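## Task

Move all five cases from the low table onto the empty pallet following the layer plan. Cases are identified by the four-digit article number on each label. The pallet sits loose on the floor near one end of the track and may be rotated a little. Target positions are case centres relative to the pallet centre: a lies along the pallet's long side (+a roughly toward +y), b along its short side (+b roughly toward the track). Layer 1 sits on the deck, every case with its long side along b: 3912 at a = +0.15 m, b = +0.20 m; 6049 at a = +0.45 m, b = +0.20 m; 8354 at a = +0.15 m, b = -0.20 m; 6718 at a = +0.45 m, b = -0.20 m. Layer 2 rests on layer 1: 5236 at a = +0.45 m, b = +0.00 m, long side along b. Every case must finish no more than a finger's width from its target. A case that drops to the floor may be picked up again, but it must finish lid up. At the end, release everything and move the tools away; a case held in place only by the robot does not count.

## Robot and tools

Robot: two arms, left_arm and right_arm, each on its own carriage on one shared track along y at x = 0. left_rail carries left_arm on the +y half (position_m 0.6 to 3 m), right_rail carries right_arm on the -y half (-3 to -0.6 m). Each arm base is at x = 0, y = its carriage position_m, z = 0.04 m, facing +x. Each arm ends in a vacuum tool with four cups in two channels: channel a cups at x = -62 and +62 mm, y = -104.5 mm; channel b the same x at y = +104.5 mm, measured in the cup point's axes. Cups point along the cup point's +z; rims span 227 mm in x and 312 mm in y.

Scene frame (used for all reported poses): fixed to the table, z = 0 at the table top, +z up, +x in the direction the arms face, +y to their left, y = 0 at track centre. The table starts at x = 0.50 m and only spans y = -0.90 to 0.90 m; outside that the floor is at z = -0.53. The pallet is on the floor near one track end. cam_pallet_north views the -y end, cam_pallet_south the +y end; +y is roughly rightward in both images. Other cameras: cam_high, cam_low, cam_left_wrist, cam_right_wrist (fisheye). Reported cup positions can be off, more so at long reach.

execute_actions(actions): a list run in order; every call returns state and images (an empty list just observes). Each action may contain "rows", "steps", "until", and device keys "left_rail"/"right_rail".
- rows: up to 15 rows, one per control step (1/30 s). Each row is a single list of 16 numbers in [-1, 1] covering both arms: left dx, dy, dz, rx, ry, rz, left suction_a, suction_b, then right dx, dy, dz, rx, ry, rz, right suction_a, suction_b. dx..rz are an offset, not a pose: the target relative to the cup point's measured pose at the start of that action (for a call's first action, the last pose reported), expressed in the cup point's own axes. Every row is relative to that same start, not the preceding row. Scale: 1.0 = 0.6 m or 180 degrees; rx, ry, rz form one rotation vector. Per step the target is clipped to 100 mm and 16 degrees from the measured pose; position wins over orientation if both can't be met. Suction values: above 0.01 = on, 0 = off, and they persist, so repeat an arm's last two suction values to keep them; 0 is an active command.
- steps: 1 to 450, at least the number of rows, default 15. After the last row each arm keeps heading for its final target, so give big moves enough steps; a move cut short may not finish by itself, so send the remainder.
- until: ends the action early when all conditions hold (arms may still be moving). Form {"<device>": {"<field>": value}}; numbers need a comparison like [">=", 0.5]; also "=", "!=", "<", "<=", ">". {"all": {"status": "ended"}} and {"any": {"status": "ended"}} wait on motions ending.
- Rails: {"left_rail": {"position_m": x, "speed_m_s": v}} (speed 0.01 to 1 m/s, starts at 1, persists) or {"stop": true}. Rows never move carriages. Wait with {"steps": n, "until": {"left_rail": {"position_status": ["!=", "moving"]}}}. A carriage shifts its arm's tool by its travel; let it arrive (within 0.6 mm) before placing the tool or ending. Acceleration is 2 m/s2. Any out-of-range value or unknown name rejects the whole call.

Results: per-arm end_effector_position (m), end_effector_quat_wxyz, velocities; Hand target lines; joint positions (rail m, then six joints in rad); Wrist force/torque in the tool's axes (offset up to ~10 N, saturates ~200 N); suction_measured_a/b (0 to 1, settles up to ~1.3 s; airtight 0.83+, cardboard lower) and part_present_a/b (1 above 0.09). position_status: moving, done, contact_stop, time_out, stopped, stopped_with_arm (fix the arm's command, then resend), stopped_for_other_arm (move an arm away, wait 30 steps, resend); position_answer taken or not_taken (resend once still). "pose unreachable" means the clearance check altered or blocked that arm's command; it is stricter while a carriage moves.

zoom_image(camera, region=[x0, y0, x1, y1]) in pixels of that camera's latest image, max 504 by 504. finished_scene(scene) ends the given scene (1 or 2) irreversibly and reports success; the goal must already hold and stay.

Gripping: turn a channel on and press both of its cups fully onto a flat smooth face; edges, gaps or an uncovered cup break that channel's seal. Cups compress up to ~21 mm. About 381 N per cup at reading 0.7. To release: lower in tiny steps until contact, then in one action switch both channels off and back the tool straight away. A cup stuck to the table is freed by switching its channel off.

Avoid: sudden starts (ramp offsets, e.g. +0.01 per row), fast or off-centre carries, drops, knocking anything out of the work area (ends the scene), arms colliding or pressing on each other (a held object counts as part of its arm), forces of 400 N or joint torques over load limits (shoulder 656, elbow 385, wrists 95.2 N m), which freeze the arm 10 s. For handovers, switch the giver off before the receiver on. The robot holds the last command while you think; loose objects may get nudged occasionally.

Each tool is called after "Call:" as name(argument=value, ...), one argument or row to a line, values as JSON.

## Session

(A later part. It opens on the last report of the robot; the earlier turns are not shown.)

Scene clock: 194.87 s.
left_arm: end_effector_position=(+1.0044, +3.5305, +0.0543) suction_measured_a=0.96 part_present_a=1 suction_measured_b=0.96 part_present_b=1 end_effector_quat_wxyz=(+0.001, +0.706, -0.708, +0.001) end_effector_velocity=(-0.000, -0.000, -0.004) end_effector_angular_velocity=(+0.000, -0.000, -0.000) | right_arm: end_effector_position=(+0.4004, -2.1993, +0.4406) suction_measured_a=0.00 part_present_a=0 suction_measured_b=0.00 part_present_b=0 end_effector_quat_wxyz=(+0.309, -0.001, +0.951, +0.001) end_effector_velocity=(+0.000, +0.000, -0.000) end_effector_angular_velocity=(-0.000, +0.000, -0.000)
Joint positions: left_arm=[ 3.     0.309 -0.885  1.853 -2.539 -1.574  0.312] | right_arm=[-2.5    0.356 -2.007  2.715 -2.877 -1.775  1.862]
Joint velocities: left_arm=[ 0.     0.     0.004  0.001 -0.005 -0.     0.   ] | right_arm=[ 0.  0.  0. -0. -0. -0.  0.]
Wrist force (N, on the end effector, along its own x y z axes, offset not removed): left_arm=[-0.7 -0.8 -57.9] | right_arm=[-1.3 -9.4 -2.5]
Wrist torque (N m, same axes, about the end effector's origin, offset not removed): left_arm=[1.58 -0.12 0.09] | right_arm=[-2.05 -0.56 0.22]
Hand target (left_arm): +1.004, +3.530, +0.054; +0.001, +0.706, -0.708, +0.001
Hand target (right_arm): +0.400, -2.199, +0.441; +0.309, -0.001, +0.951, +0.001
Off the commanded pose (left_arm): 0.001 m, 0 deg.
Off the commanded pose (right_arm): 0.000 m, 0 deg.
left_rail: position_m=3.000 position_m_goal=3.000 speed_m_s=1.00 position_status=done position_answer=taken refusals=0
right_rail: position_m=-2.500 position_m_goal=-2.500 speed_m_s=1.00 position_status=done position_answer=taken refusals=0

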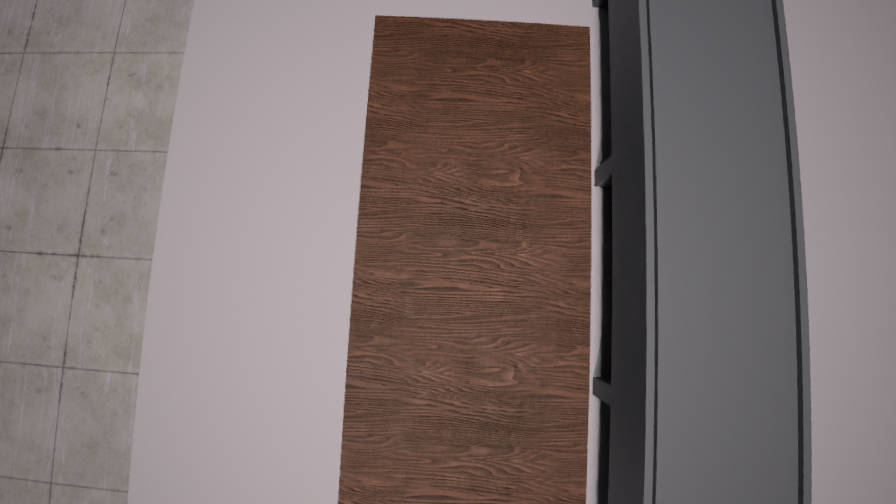

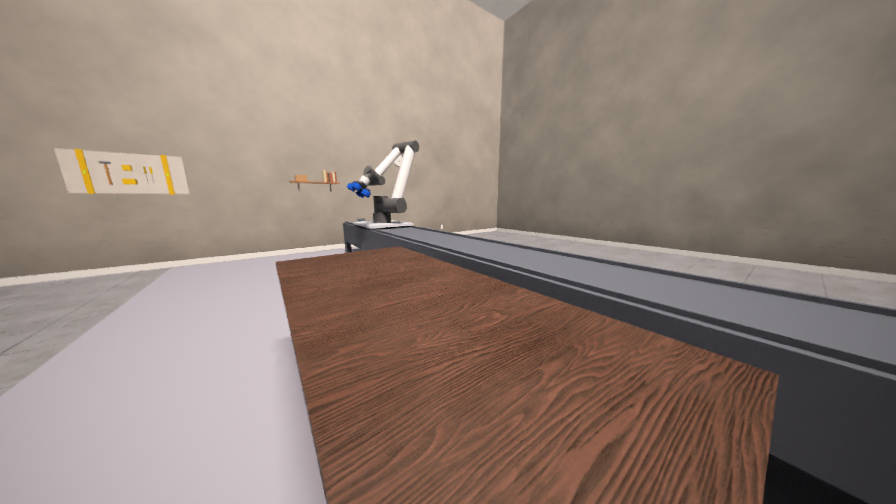

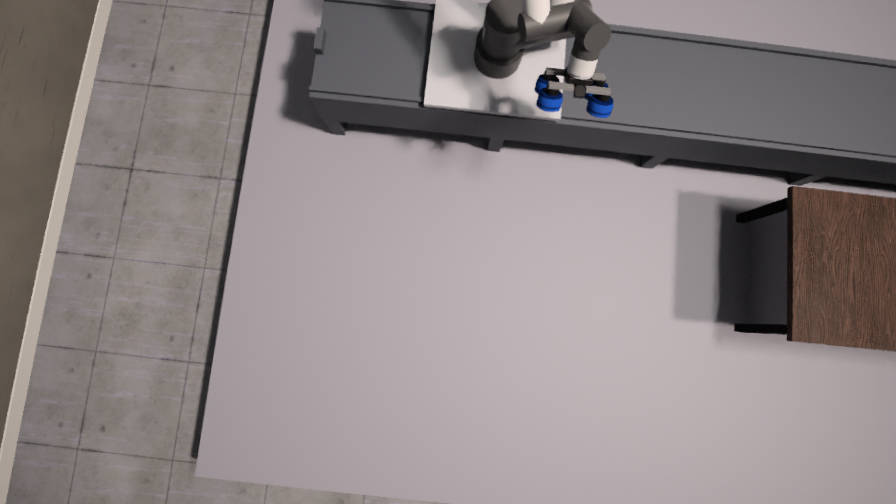

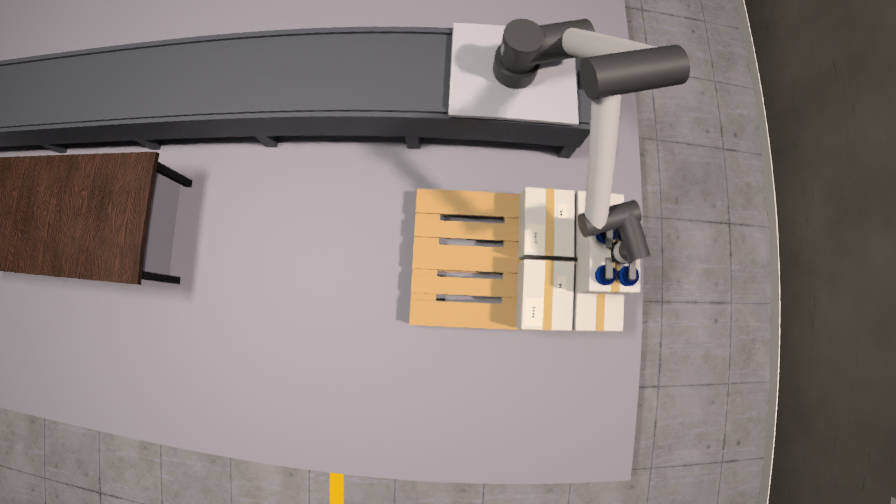

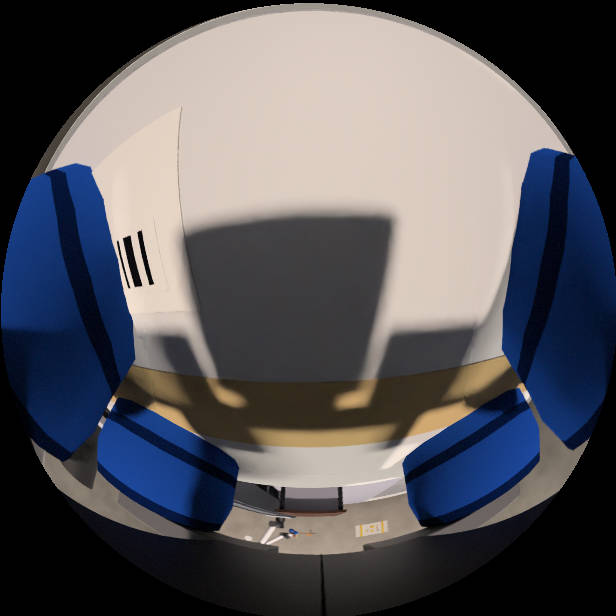

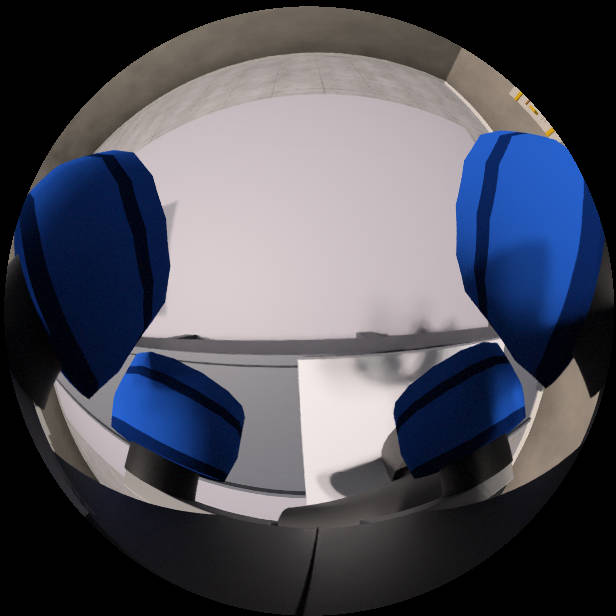

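Call:
execute_actions(
  actions=[
    {"rows":[[-0.004,-0.003,0.004,0,0,0,1,1,0,0,0,0,0,0,0,0]],"steps":10},
    {"rows":[[0,0,-0.006,0,0,0,0,0,0,0,0,0,0,0,0,0]],"steps":8},
    {"rows":[[0,0,-0.4,0,0,0,0,0,0,0,0,0,0,0,0,0]],"steps":15},
    {"left_rail":{"position_m":2},"steps":50},
  ],
)

Scene clock: 201.77 s.
left_arm: end_effector_position=(+1.0059, +2.5331, +0.2959) suction_measured_a=0.00 part_present_a=0 suction_measured_b=0.00 part_present_b=0 end_effector_quat_wxyz=(+0.000, +0.706, -0.708, +0.002) end_effector_velocity=(-0.000, +0.000, +0.000) end_effector_angular_velocity=(+0.000, -0.000, +0.000) | right_arm: end_effector_position=(+0.4004, -2.1993, +0.4406) suction_measured_a=0.00 part_present_a=0 suction_measured_b=0.00 part_present_b=0 end_effector_quat_wxyz=(+0.309, -0.001, +0.951, +0.001) end_effector_velocity=(+0.000, -0.000, +0.000) end_effector_angular_velocity=(-0.000, -0.000, -0.000)
Joint positions: left_arm=[ 2.     0.311 -1.095  1.776 -2.253 -1.574  0.314] | right_arm=[-2.5    0.356 -2.007  2.715 -2.877 -1.775  1.862]
Joint velocities: left_arm=[ 0.  0.  0. -0. -0.  0. -0.] | right_arm=[ 0. -0. -0. -0.  0. -0. -0.]
Wrist force (N, on the end effector, along its own x y z axes, offset not removed): left_arm=[-0.7 0.5 -1.0] | right_arm=[1.8 -10.1 -2.0]
Wrist torque (N m, same axes, about the end effector's origin, offset not removed): left_arm=[-0.01 -0.10 -0.02] | right_arm=[-2.09 -1.30 0.43]
Hand target (left_arm): +1.006, +2.533, +0.296; +0.000, +0.706, -0.708, +0.002
Hand target (right_arm): +0.400, -2.199, +0.441; +0.309, -0.001, +0.951, +0.001
Off the commanded pose (left_arm): 0.000 m, 0 deg.
Off the commanded pose (right_arm): 0.000 m, 0 deg.
left_rail: position_m=2.000 position_m_goal=2.000 speed_m_s=1.00 position_status=done position_answer=taken refusals=0
right_rail: position_m=-2.500 position_m_goal=-2.500 speed_m_s=1.00 position_status=done position_answer=taken refusals=0

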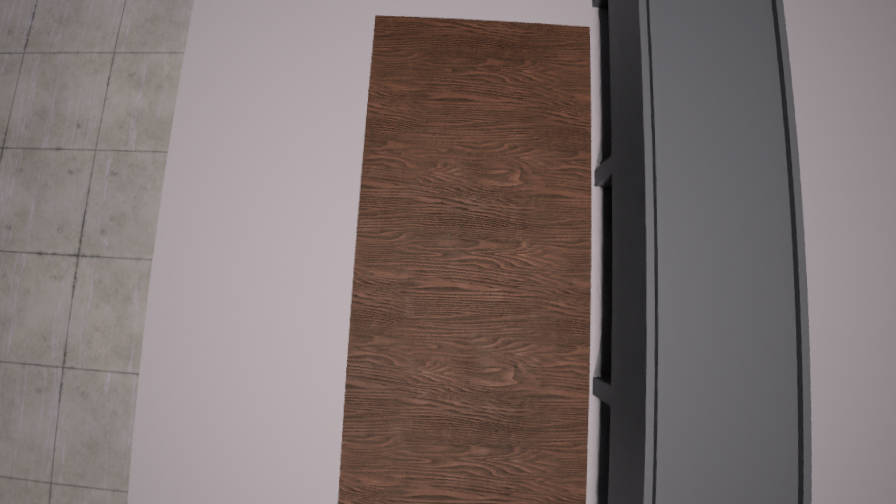

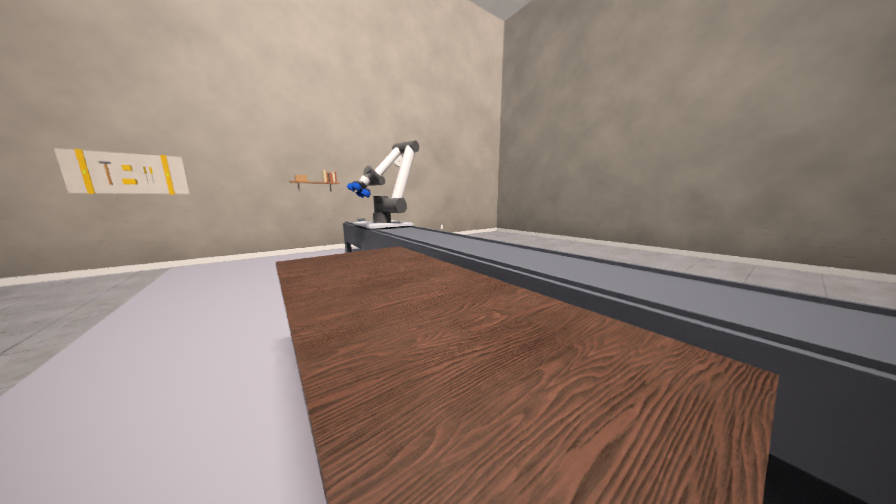

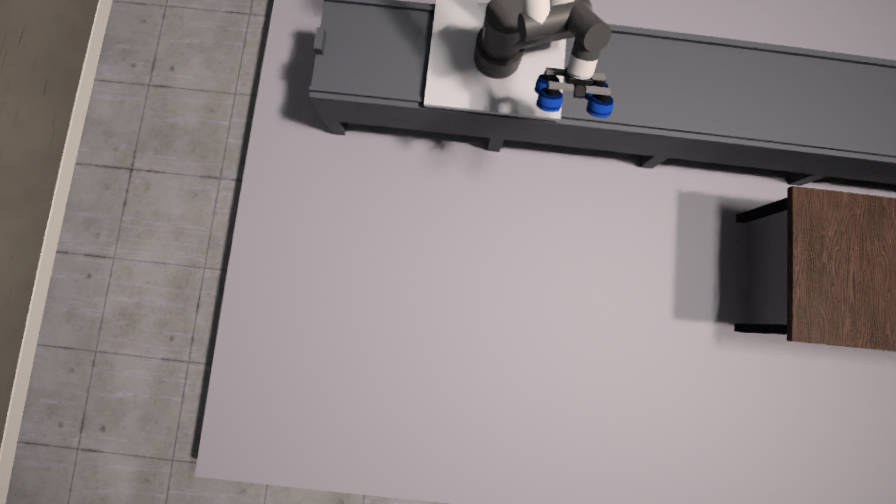

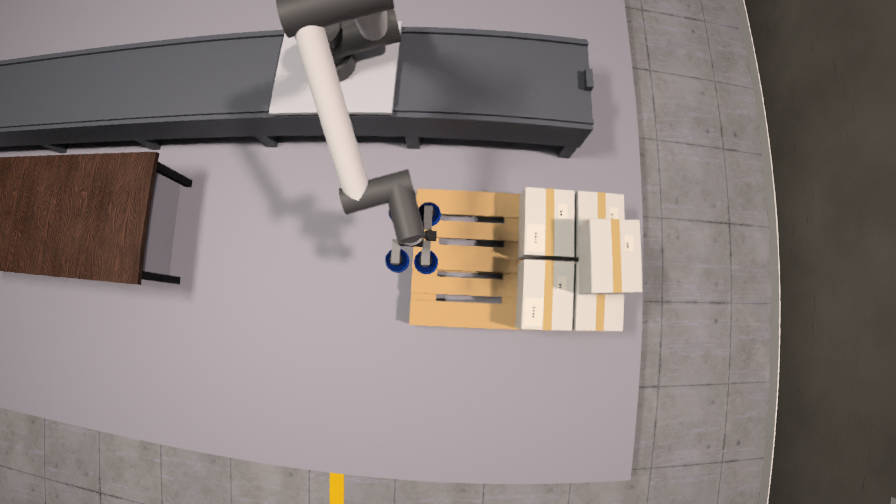

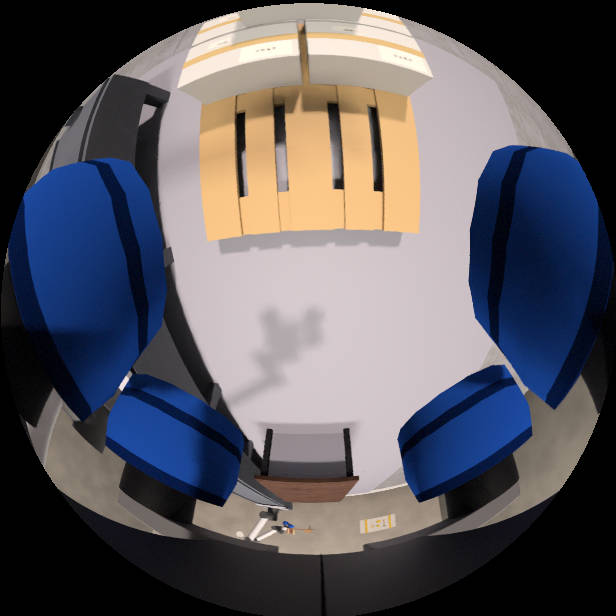

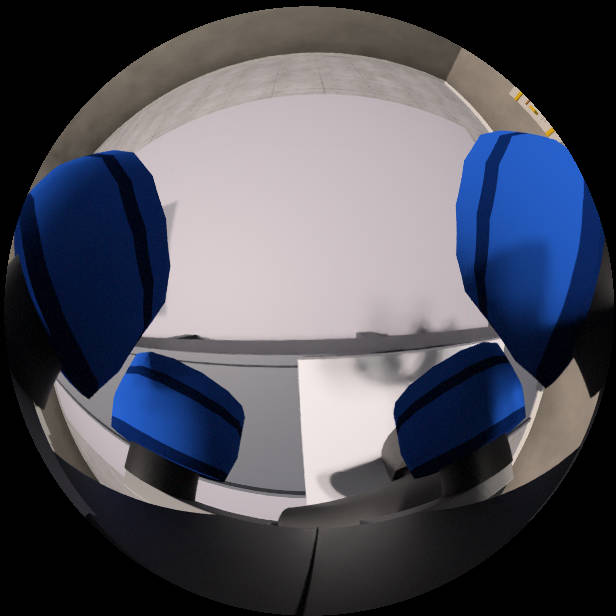

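Call:
execute_actions(
  actions=[
    {"rows":[[0.002,0.004,-0.078,0,0,0,0,0,0,0,0,0,0,0,0,0]],"left_rail":{"position_m":3},"steps":50},
  ],
)

Scene clock: 207.07 s.
left_arm: end_effector_position=(+1.0034, +3.5322, +0.3427) suction_measured_a=0.00 part_present_a=0 suction_measured_b=0.00 part_present_b=0 end_effector_quat_wxyz=(+0.000, +0.706, -0.708, +0.002) end_effector_velocity=(+0.000, -0.000, -0.000) end_effector_angular_velocity=(-0.000, +0.000, -0.000) | right_arm: end_effector_position=(+0.4004, -2.1993, +0.4406) suction_measured_a=0.00 part_present_a=0 suction_measured_b=0.00 part_present_b=0 end_effector_quat_wxyz=(+0.309, -0.001, +0.951, +0.001) end_effector_velocity=(+0.000, +0.000, -0.000) end_effector_angular_velocity=(-0.000, +0.000, +0.000)
Joint positions: left_arm=[ 3.     0.311 -1.131  1.755 -2.196 -1.574  0.314] | right_arm=[-2.5    0.356 -2.007  2.715 -2.877 -1.775  1.862]
Joint velocities: left_arm=[ 0. -0.  0. -0. -0. -0. -0.] | right_arm=[ 0. -0.  0. -0.  0. -0. -0.]
Wrist force (N, on the end effector, along its own x y z axes, offset not removed): left_arm=[1.6 1.9 0.6] | right_arm=[-3.1 -17.6 3.1]
Wrist torque (N m, same axes, about the end effector's origin, offset not removed): left_arm=[0.12 -0.34 0.06] | right_arm=[-3.02 -0.46 0.26]
Hand target (left_arm): +1.003, +3.532, +0.343; +0.000, +0.706, -0.708, +0.002
Hand target (right_arm): +0.400, -2.199, +0.441; +0.309, -0.001, +0.951, +0.001
Off the commanded pose (left_arm): 0.000 m, 0 deg.
Off the commanded pose (right_arm): 0.000 m, 0 deg.
left_rail: position_m=3.000 position_m_goal=3.000 speed_m_s=1.00 position_status=done position_answer=taken refusals=0
right_rail: position_m=-2.500 position_m_goal=-2.500 speed_m_s=1.00 position_status=done position_answer=taken refusals=0

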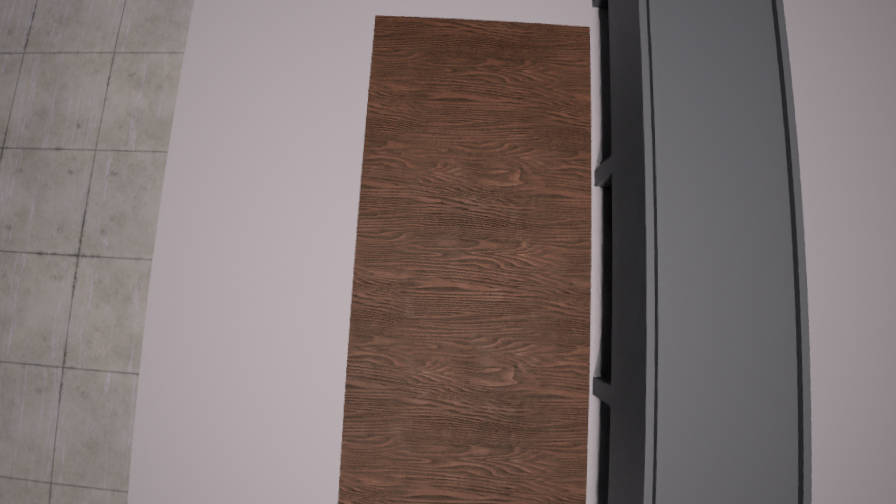

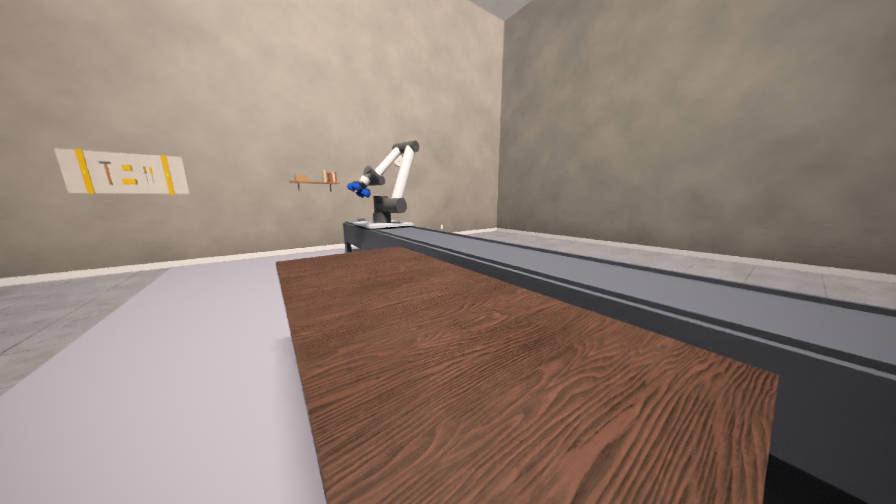

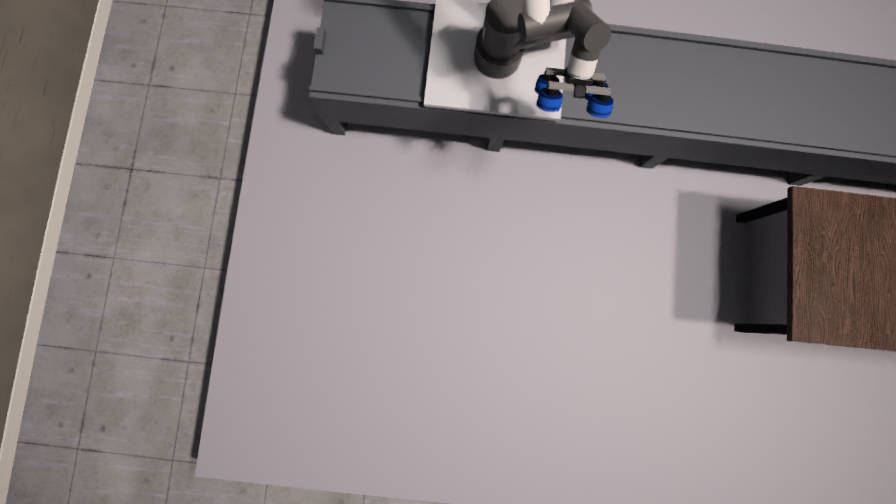

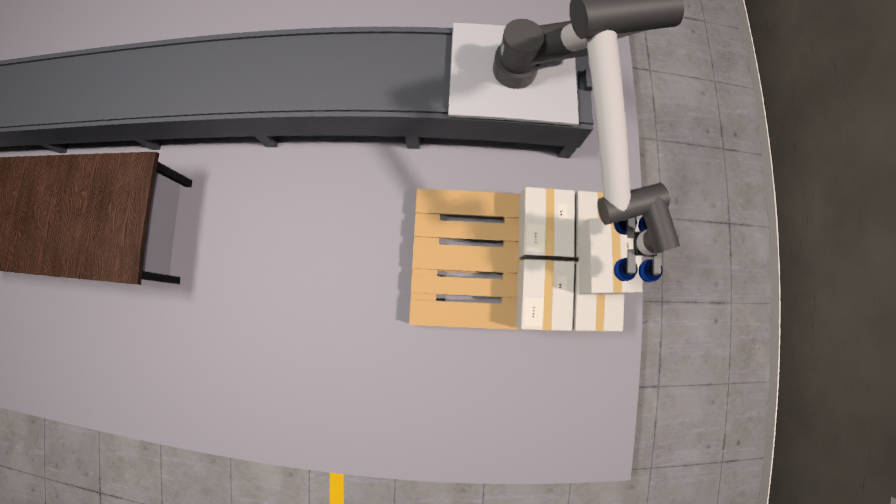

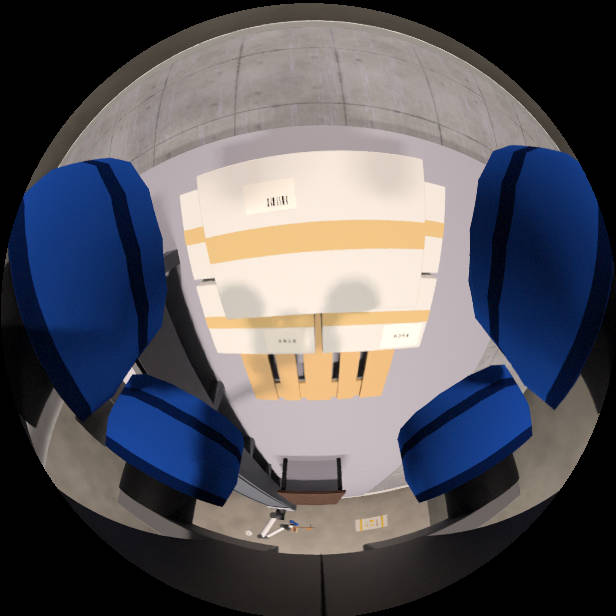

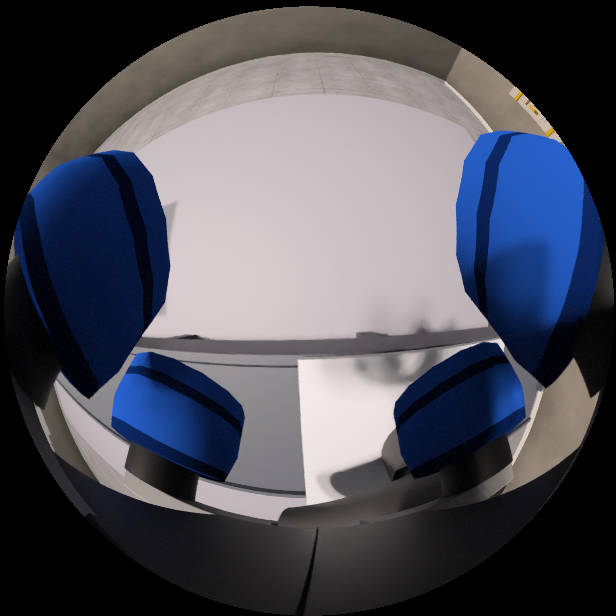

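Call:
execute_actions(
  actions=[
    {"rows":[[-0.008,0,0.472,-0.0008,-0.0008,-0.016,1,1,0,0,0,0,0,0,0,0]],"steps":55},
    {"rows":[[0.008,0,0,0,0,0.0155,1,1,0,0,0,0,0,0,0,0]],"steps":15},
    {"rows":[[0,0,0.017,0,0,0,1,1,0,0,0,0,0,0,0,0]],"steps":15},
  ],
)

Scene clock: 215.00 s.
left_arm: end_effector_position=(+1.0049, +3.5318, +0.0500) suction_measured_a=0.96 part_present_a=1 suction_measured_b=0.96 part_present_b=1 end_effector_quat_wxyz=(+0.000, +0.707, -0.707, -0.000) end_effector_velocity=(+0.000, +0.000, -0.001) end_effector_angular_velocity=(+0.000, -0.000, +0.000) | right_arm: end_effector_position=(+0.4004, -2.1993, +0.4406) suction_measured_a=0.00 part_present_a=0 suction_measured_b=0.00 part_present_b=0 end_effector_quat_wxyz=(+0.309, -0.001, +0.951, +0.001) end_effector_velocity=(+0.000, -0.000, -0.000) end_effector_angular_velocity=(+0.000, +0.000, -0.000)
Joint positions: left_arm=[ 3.     0.309 -0.88   1.852 -2.543 -1.571  0.309] | right_arm=[-2.5    0.356 -2.007  2.715 -2.877 -1.775  1.862]
Joint velocities: left_arm=[ 0.     0.     0.001 -0.    -0.002  0.    -0.   ] | right_arm=[ 0. -0.  0.  0. -0.  0.  0.]
Wrist force (N, on the end effector, along its own x y z axes, offset not removed): left_arm=[1.8 3.4 -106.3] | right_arm=[0.4 -0.9 3.5]
Wrist torque (N m, same axes, about the end effector's origin, offset not removed): left_arm=[-7.79 1.71 -0.31] | right_arm=[-0.71 -0.83 0.35]
Hand target (left_arm): +1.005, +3.532, +0.049; +0.000, +0.707, -0.707, -0.000
Hand target (right_arm): +0.400, -2.199, +0.441; +0.309, -0.001, +0.951, +0.001
Off the commanded pose (left_arm): 0.001 m, 0 deg.
Off the commanded pose (right_arm): 0.000 m, 0 deg.
left_rail: position_m=3.000 position_m_goal=3.000 speed_m_s=1.00 position_status=done position_answer=taken refusals=0
right_rail: position_m=-2.500 position_m_goal=-2.500 speed_m_s=1.00 position_status=done position_answer=taken refusals=0

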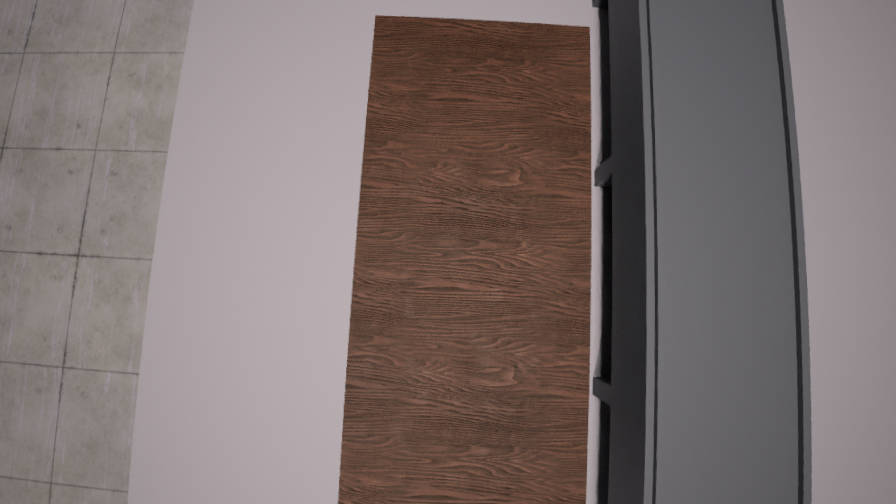

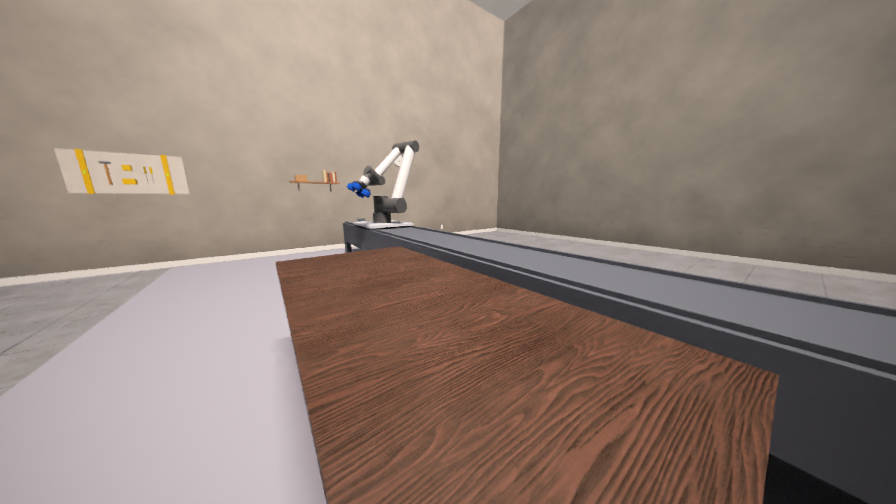

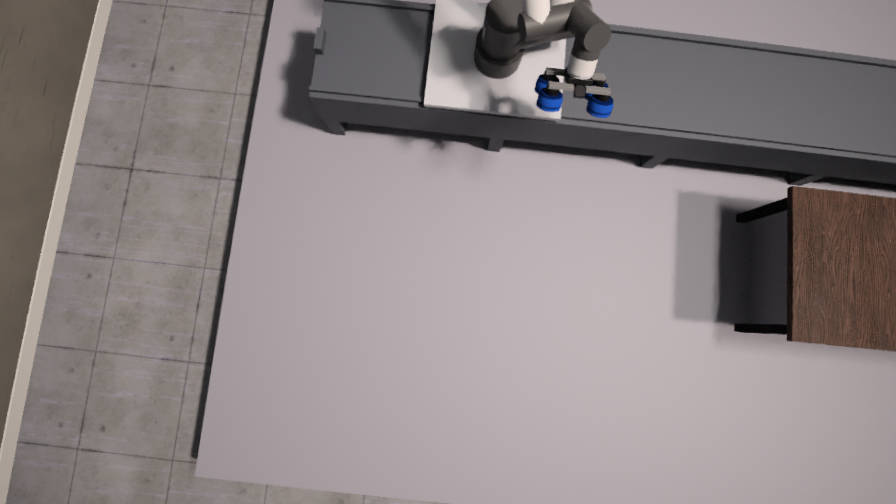

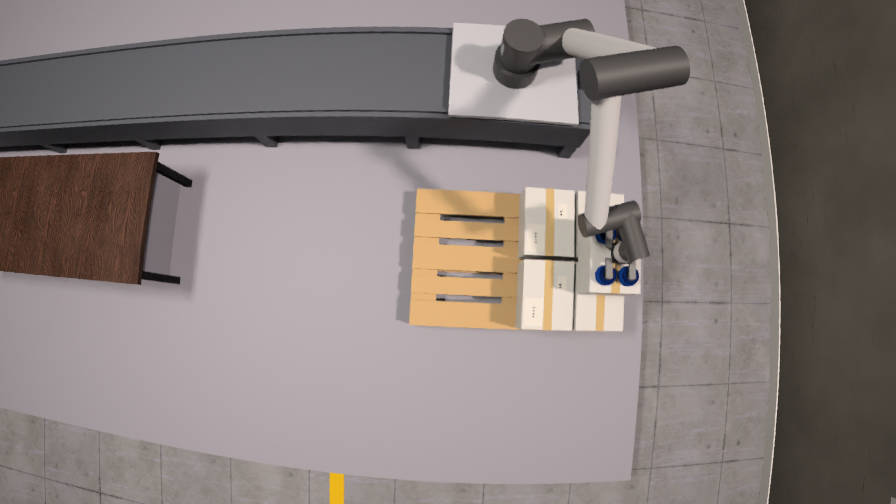

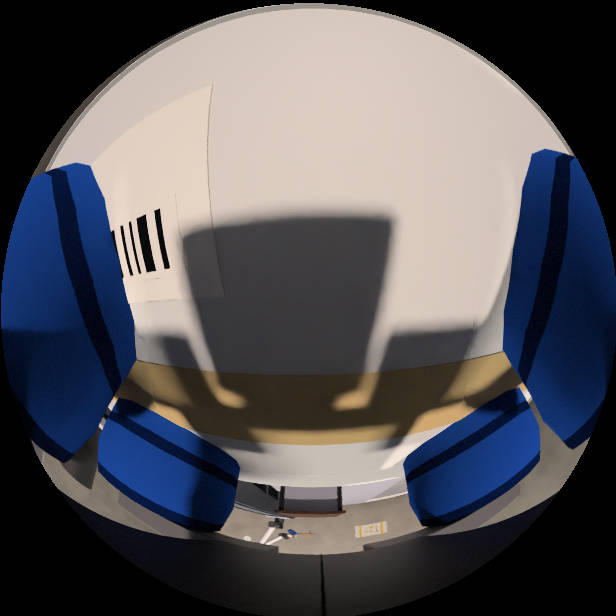

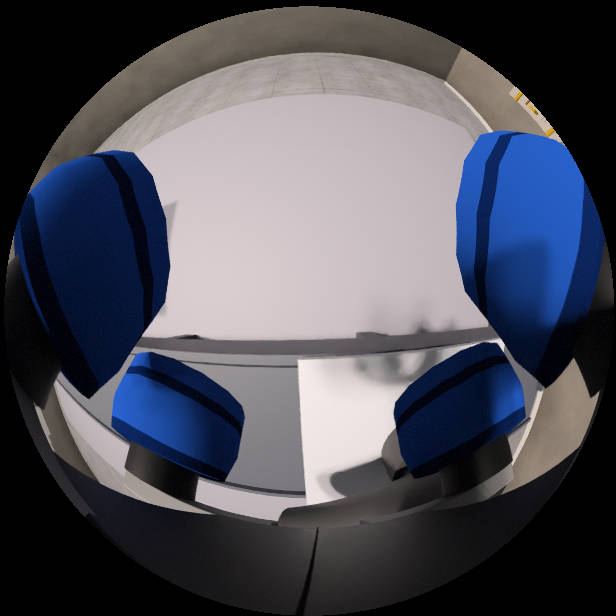

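Call:
execute_actions(
  actions=[
    {"rows":[[0,0,-0.006,0,0,0,1,1,0,0,0,0,0,0,0,0]],"steps":12},
    {"rows":[[0.003,0.008,0,0,0,0,1,1,0,0,0,0,0,0,0,0]],"steps":12},
    {"rows":[[0,0,0.004,0,0,0,1,1,0,0,0,0,0,0,0,0]],"steps":12},
    {"rows":[[0,0,-0.008,0,0,0,0,0,0,0,0,0,0,0,0,0]],"steps":12},
    {"rows":[[0,0,-0.48,0,0,0,0,0,0,0,0,0,0,0,0,0]],"steps":40},
  ],
)

Scene clock: 230.67 s.
left_arm: end_effector_position=(+0.9997, +3.5303, +0.3434) suction_measured_a=0.00 part_present_a=0 suction_measured_b=0.00 part_present_b=0 end_effector_quat_wxyz=(-0.000, +0.707, -0.707, -0.000) end_effector_velocity=(+0.000, -0.000, +0.001) end_effector_angular_velocity=(+0.000, -0.000, -0.000) | right_arm: end_effector_position=(+0.4004, -2.1993, +0.4406) suction_measured_a=0.00 part_present_a=0 suction_measured_b=0.00 part_present_b=0 end_effector_quat_wxyz=(+0.309, -0.001, +0.951, +0.001) end_effector_velocity=(-0.000, -0.000, +0.000) end_effector_angular_velocity=(+0.000, -0.000, +0.000)
Joint positions: left_arm=[ 3.     0.309 -1.136  1.761 -2.196 -1.571  0.309] | right_arm=[-2.5    0.356 -2.007  2.715 -2.877 -1.775  1.862]
Joint velocities: left_arm=[ 0.    -0.    -0.001 -0.001  0.001 -0.    -0.   ] | right_arm=[ 0.  0. -0.  0. -0.  0. -0.]
Wrist force (N, on the end effector, along its own x y z axes, offset not removed): left_arm=[1.1 -1.8 -3.0] | right_arm=[8.5 -9.8 4.9]
Wrist torque (N m, same axes, about the end effector's origin, offset not removed): left_arm=[-0.33 -0.41 0.06] | right_arm=[-2.11 -1.85 0.48]
Hand target (left_arm): +1.000, +3.530, +0.344; -0.000, +0.707, -0.707, -0.000
Hand target (right_arm): +0.400, -2.199, +0.441; +0.309, -0.001, +0.951, +0.001
Off the commanded pose (left_arm): 0.001 m, 0 deg.
Off the commanded pose (right_arm): 0.000 m, 0 deg.
left_rail: position_m=3.000 position_m_goal=3.000 speed_m_s=1.00 position_status=done position_answer=taken refusals=0
right_rail: position_m=-2.500 position_m_goal=-2.500 speed_m_s=1.00 position_status=done position_answer=taken refusals=0

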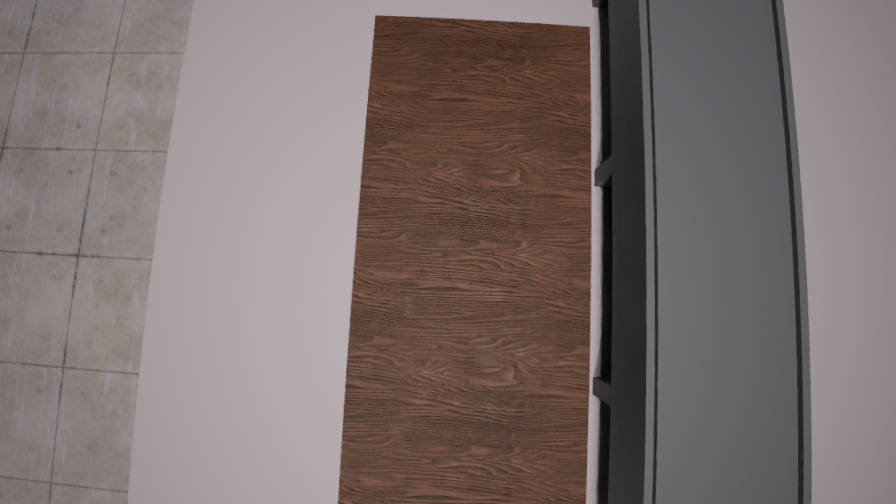

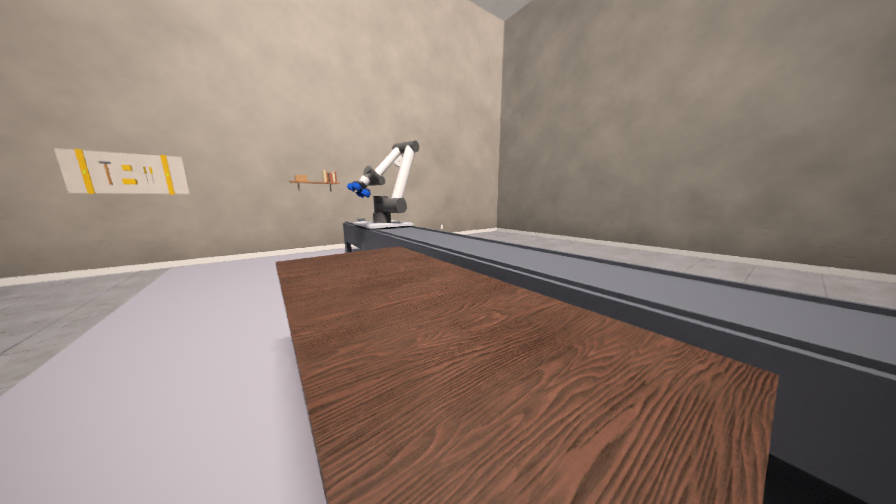

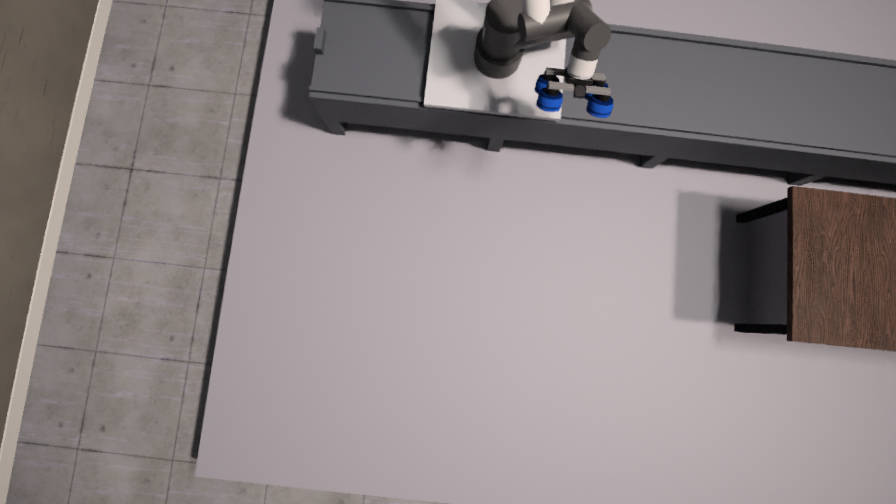

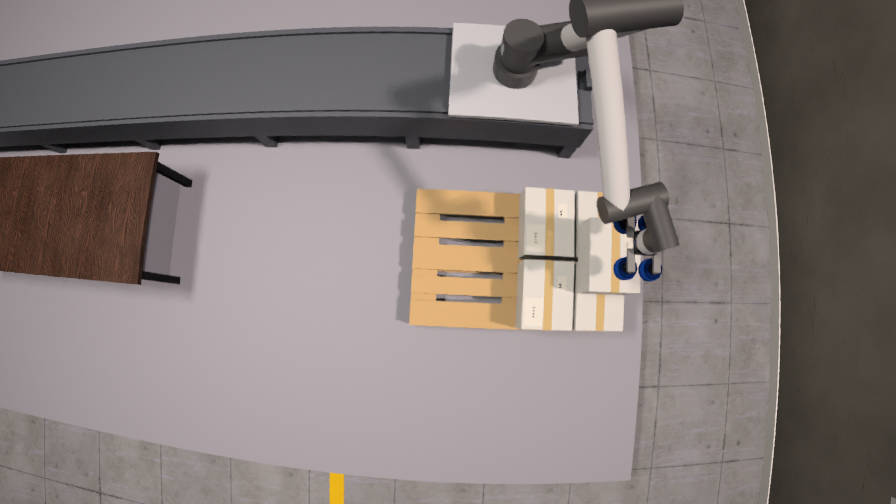

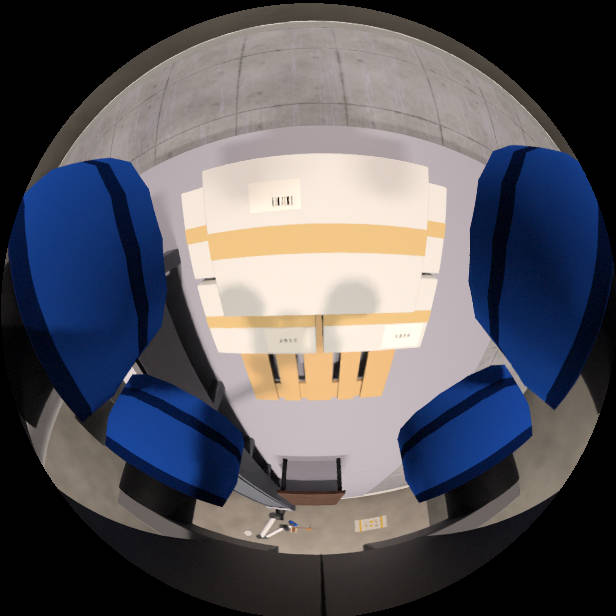

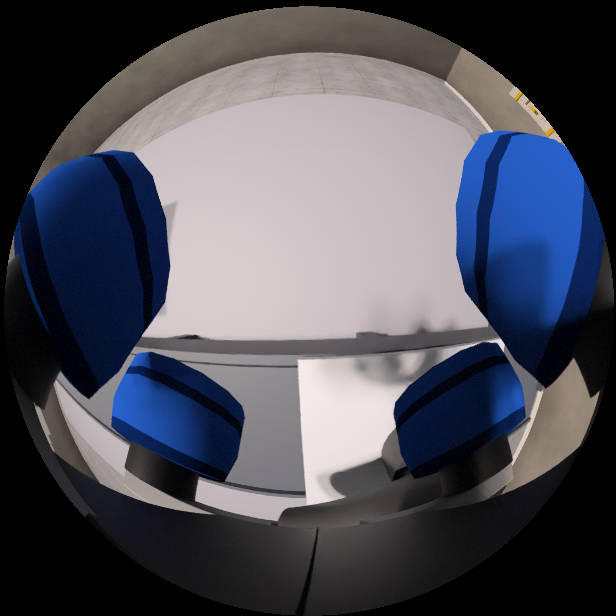

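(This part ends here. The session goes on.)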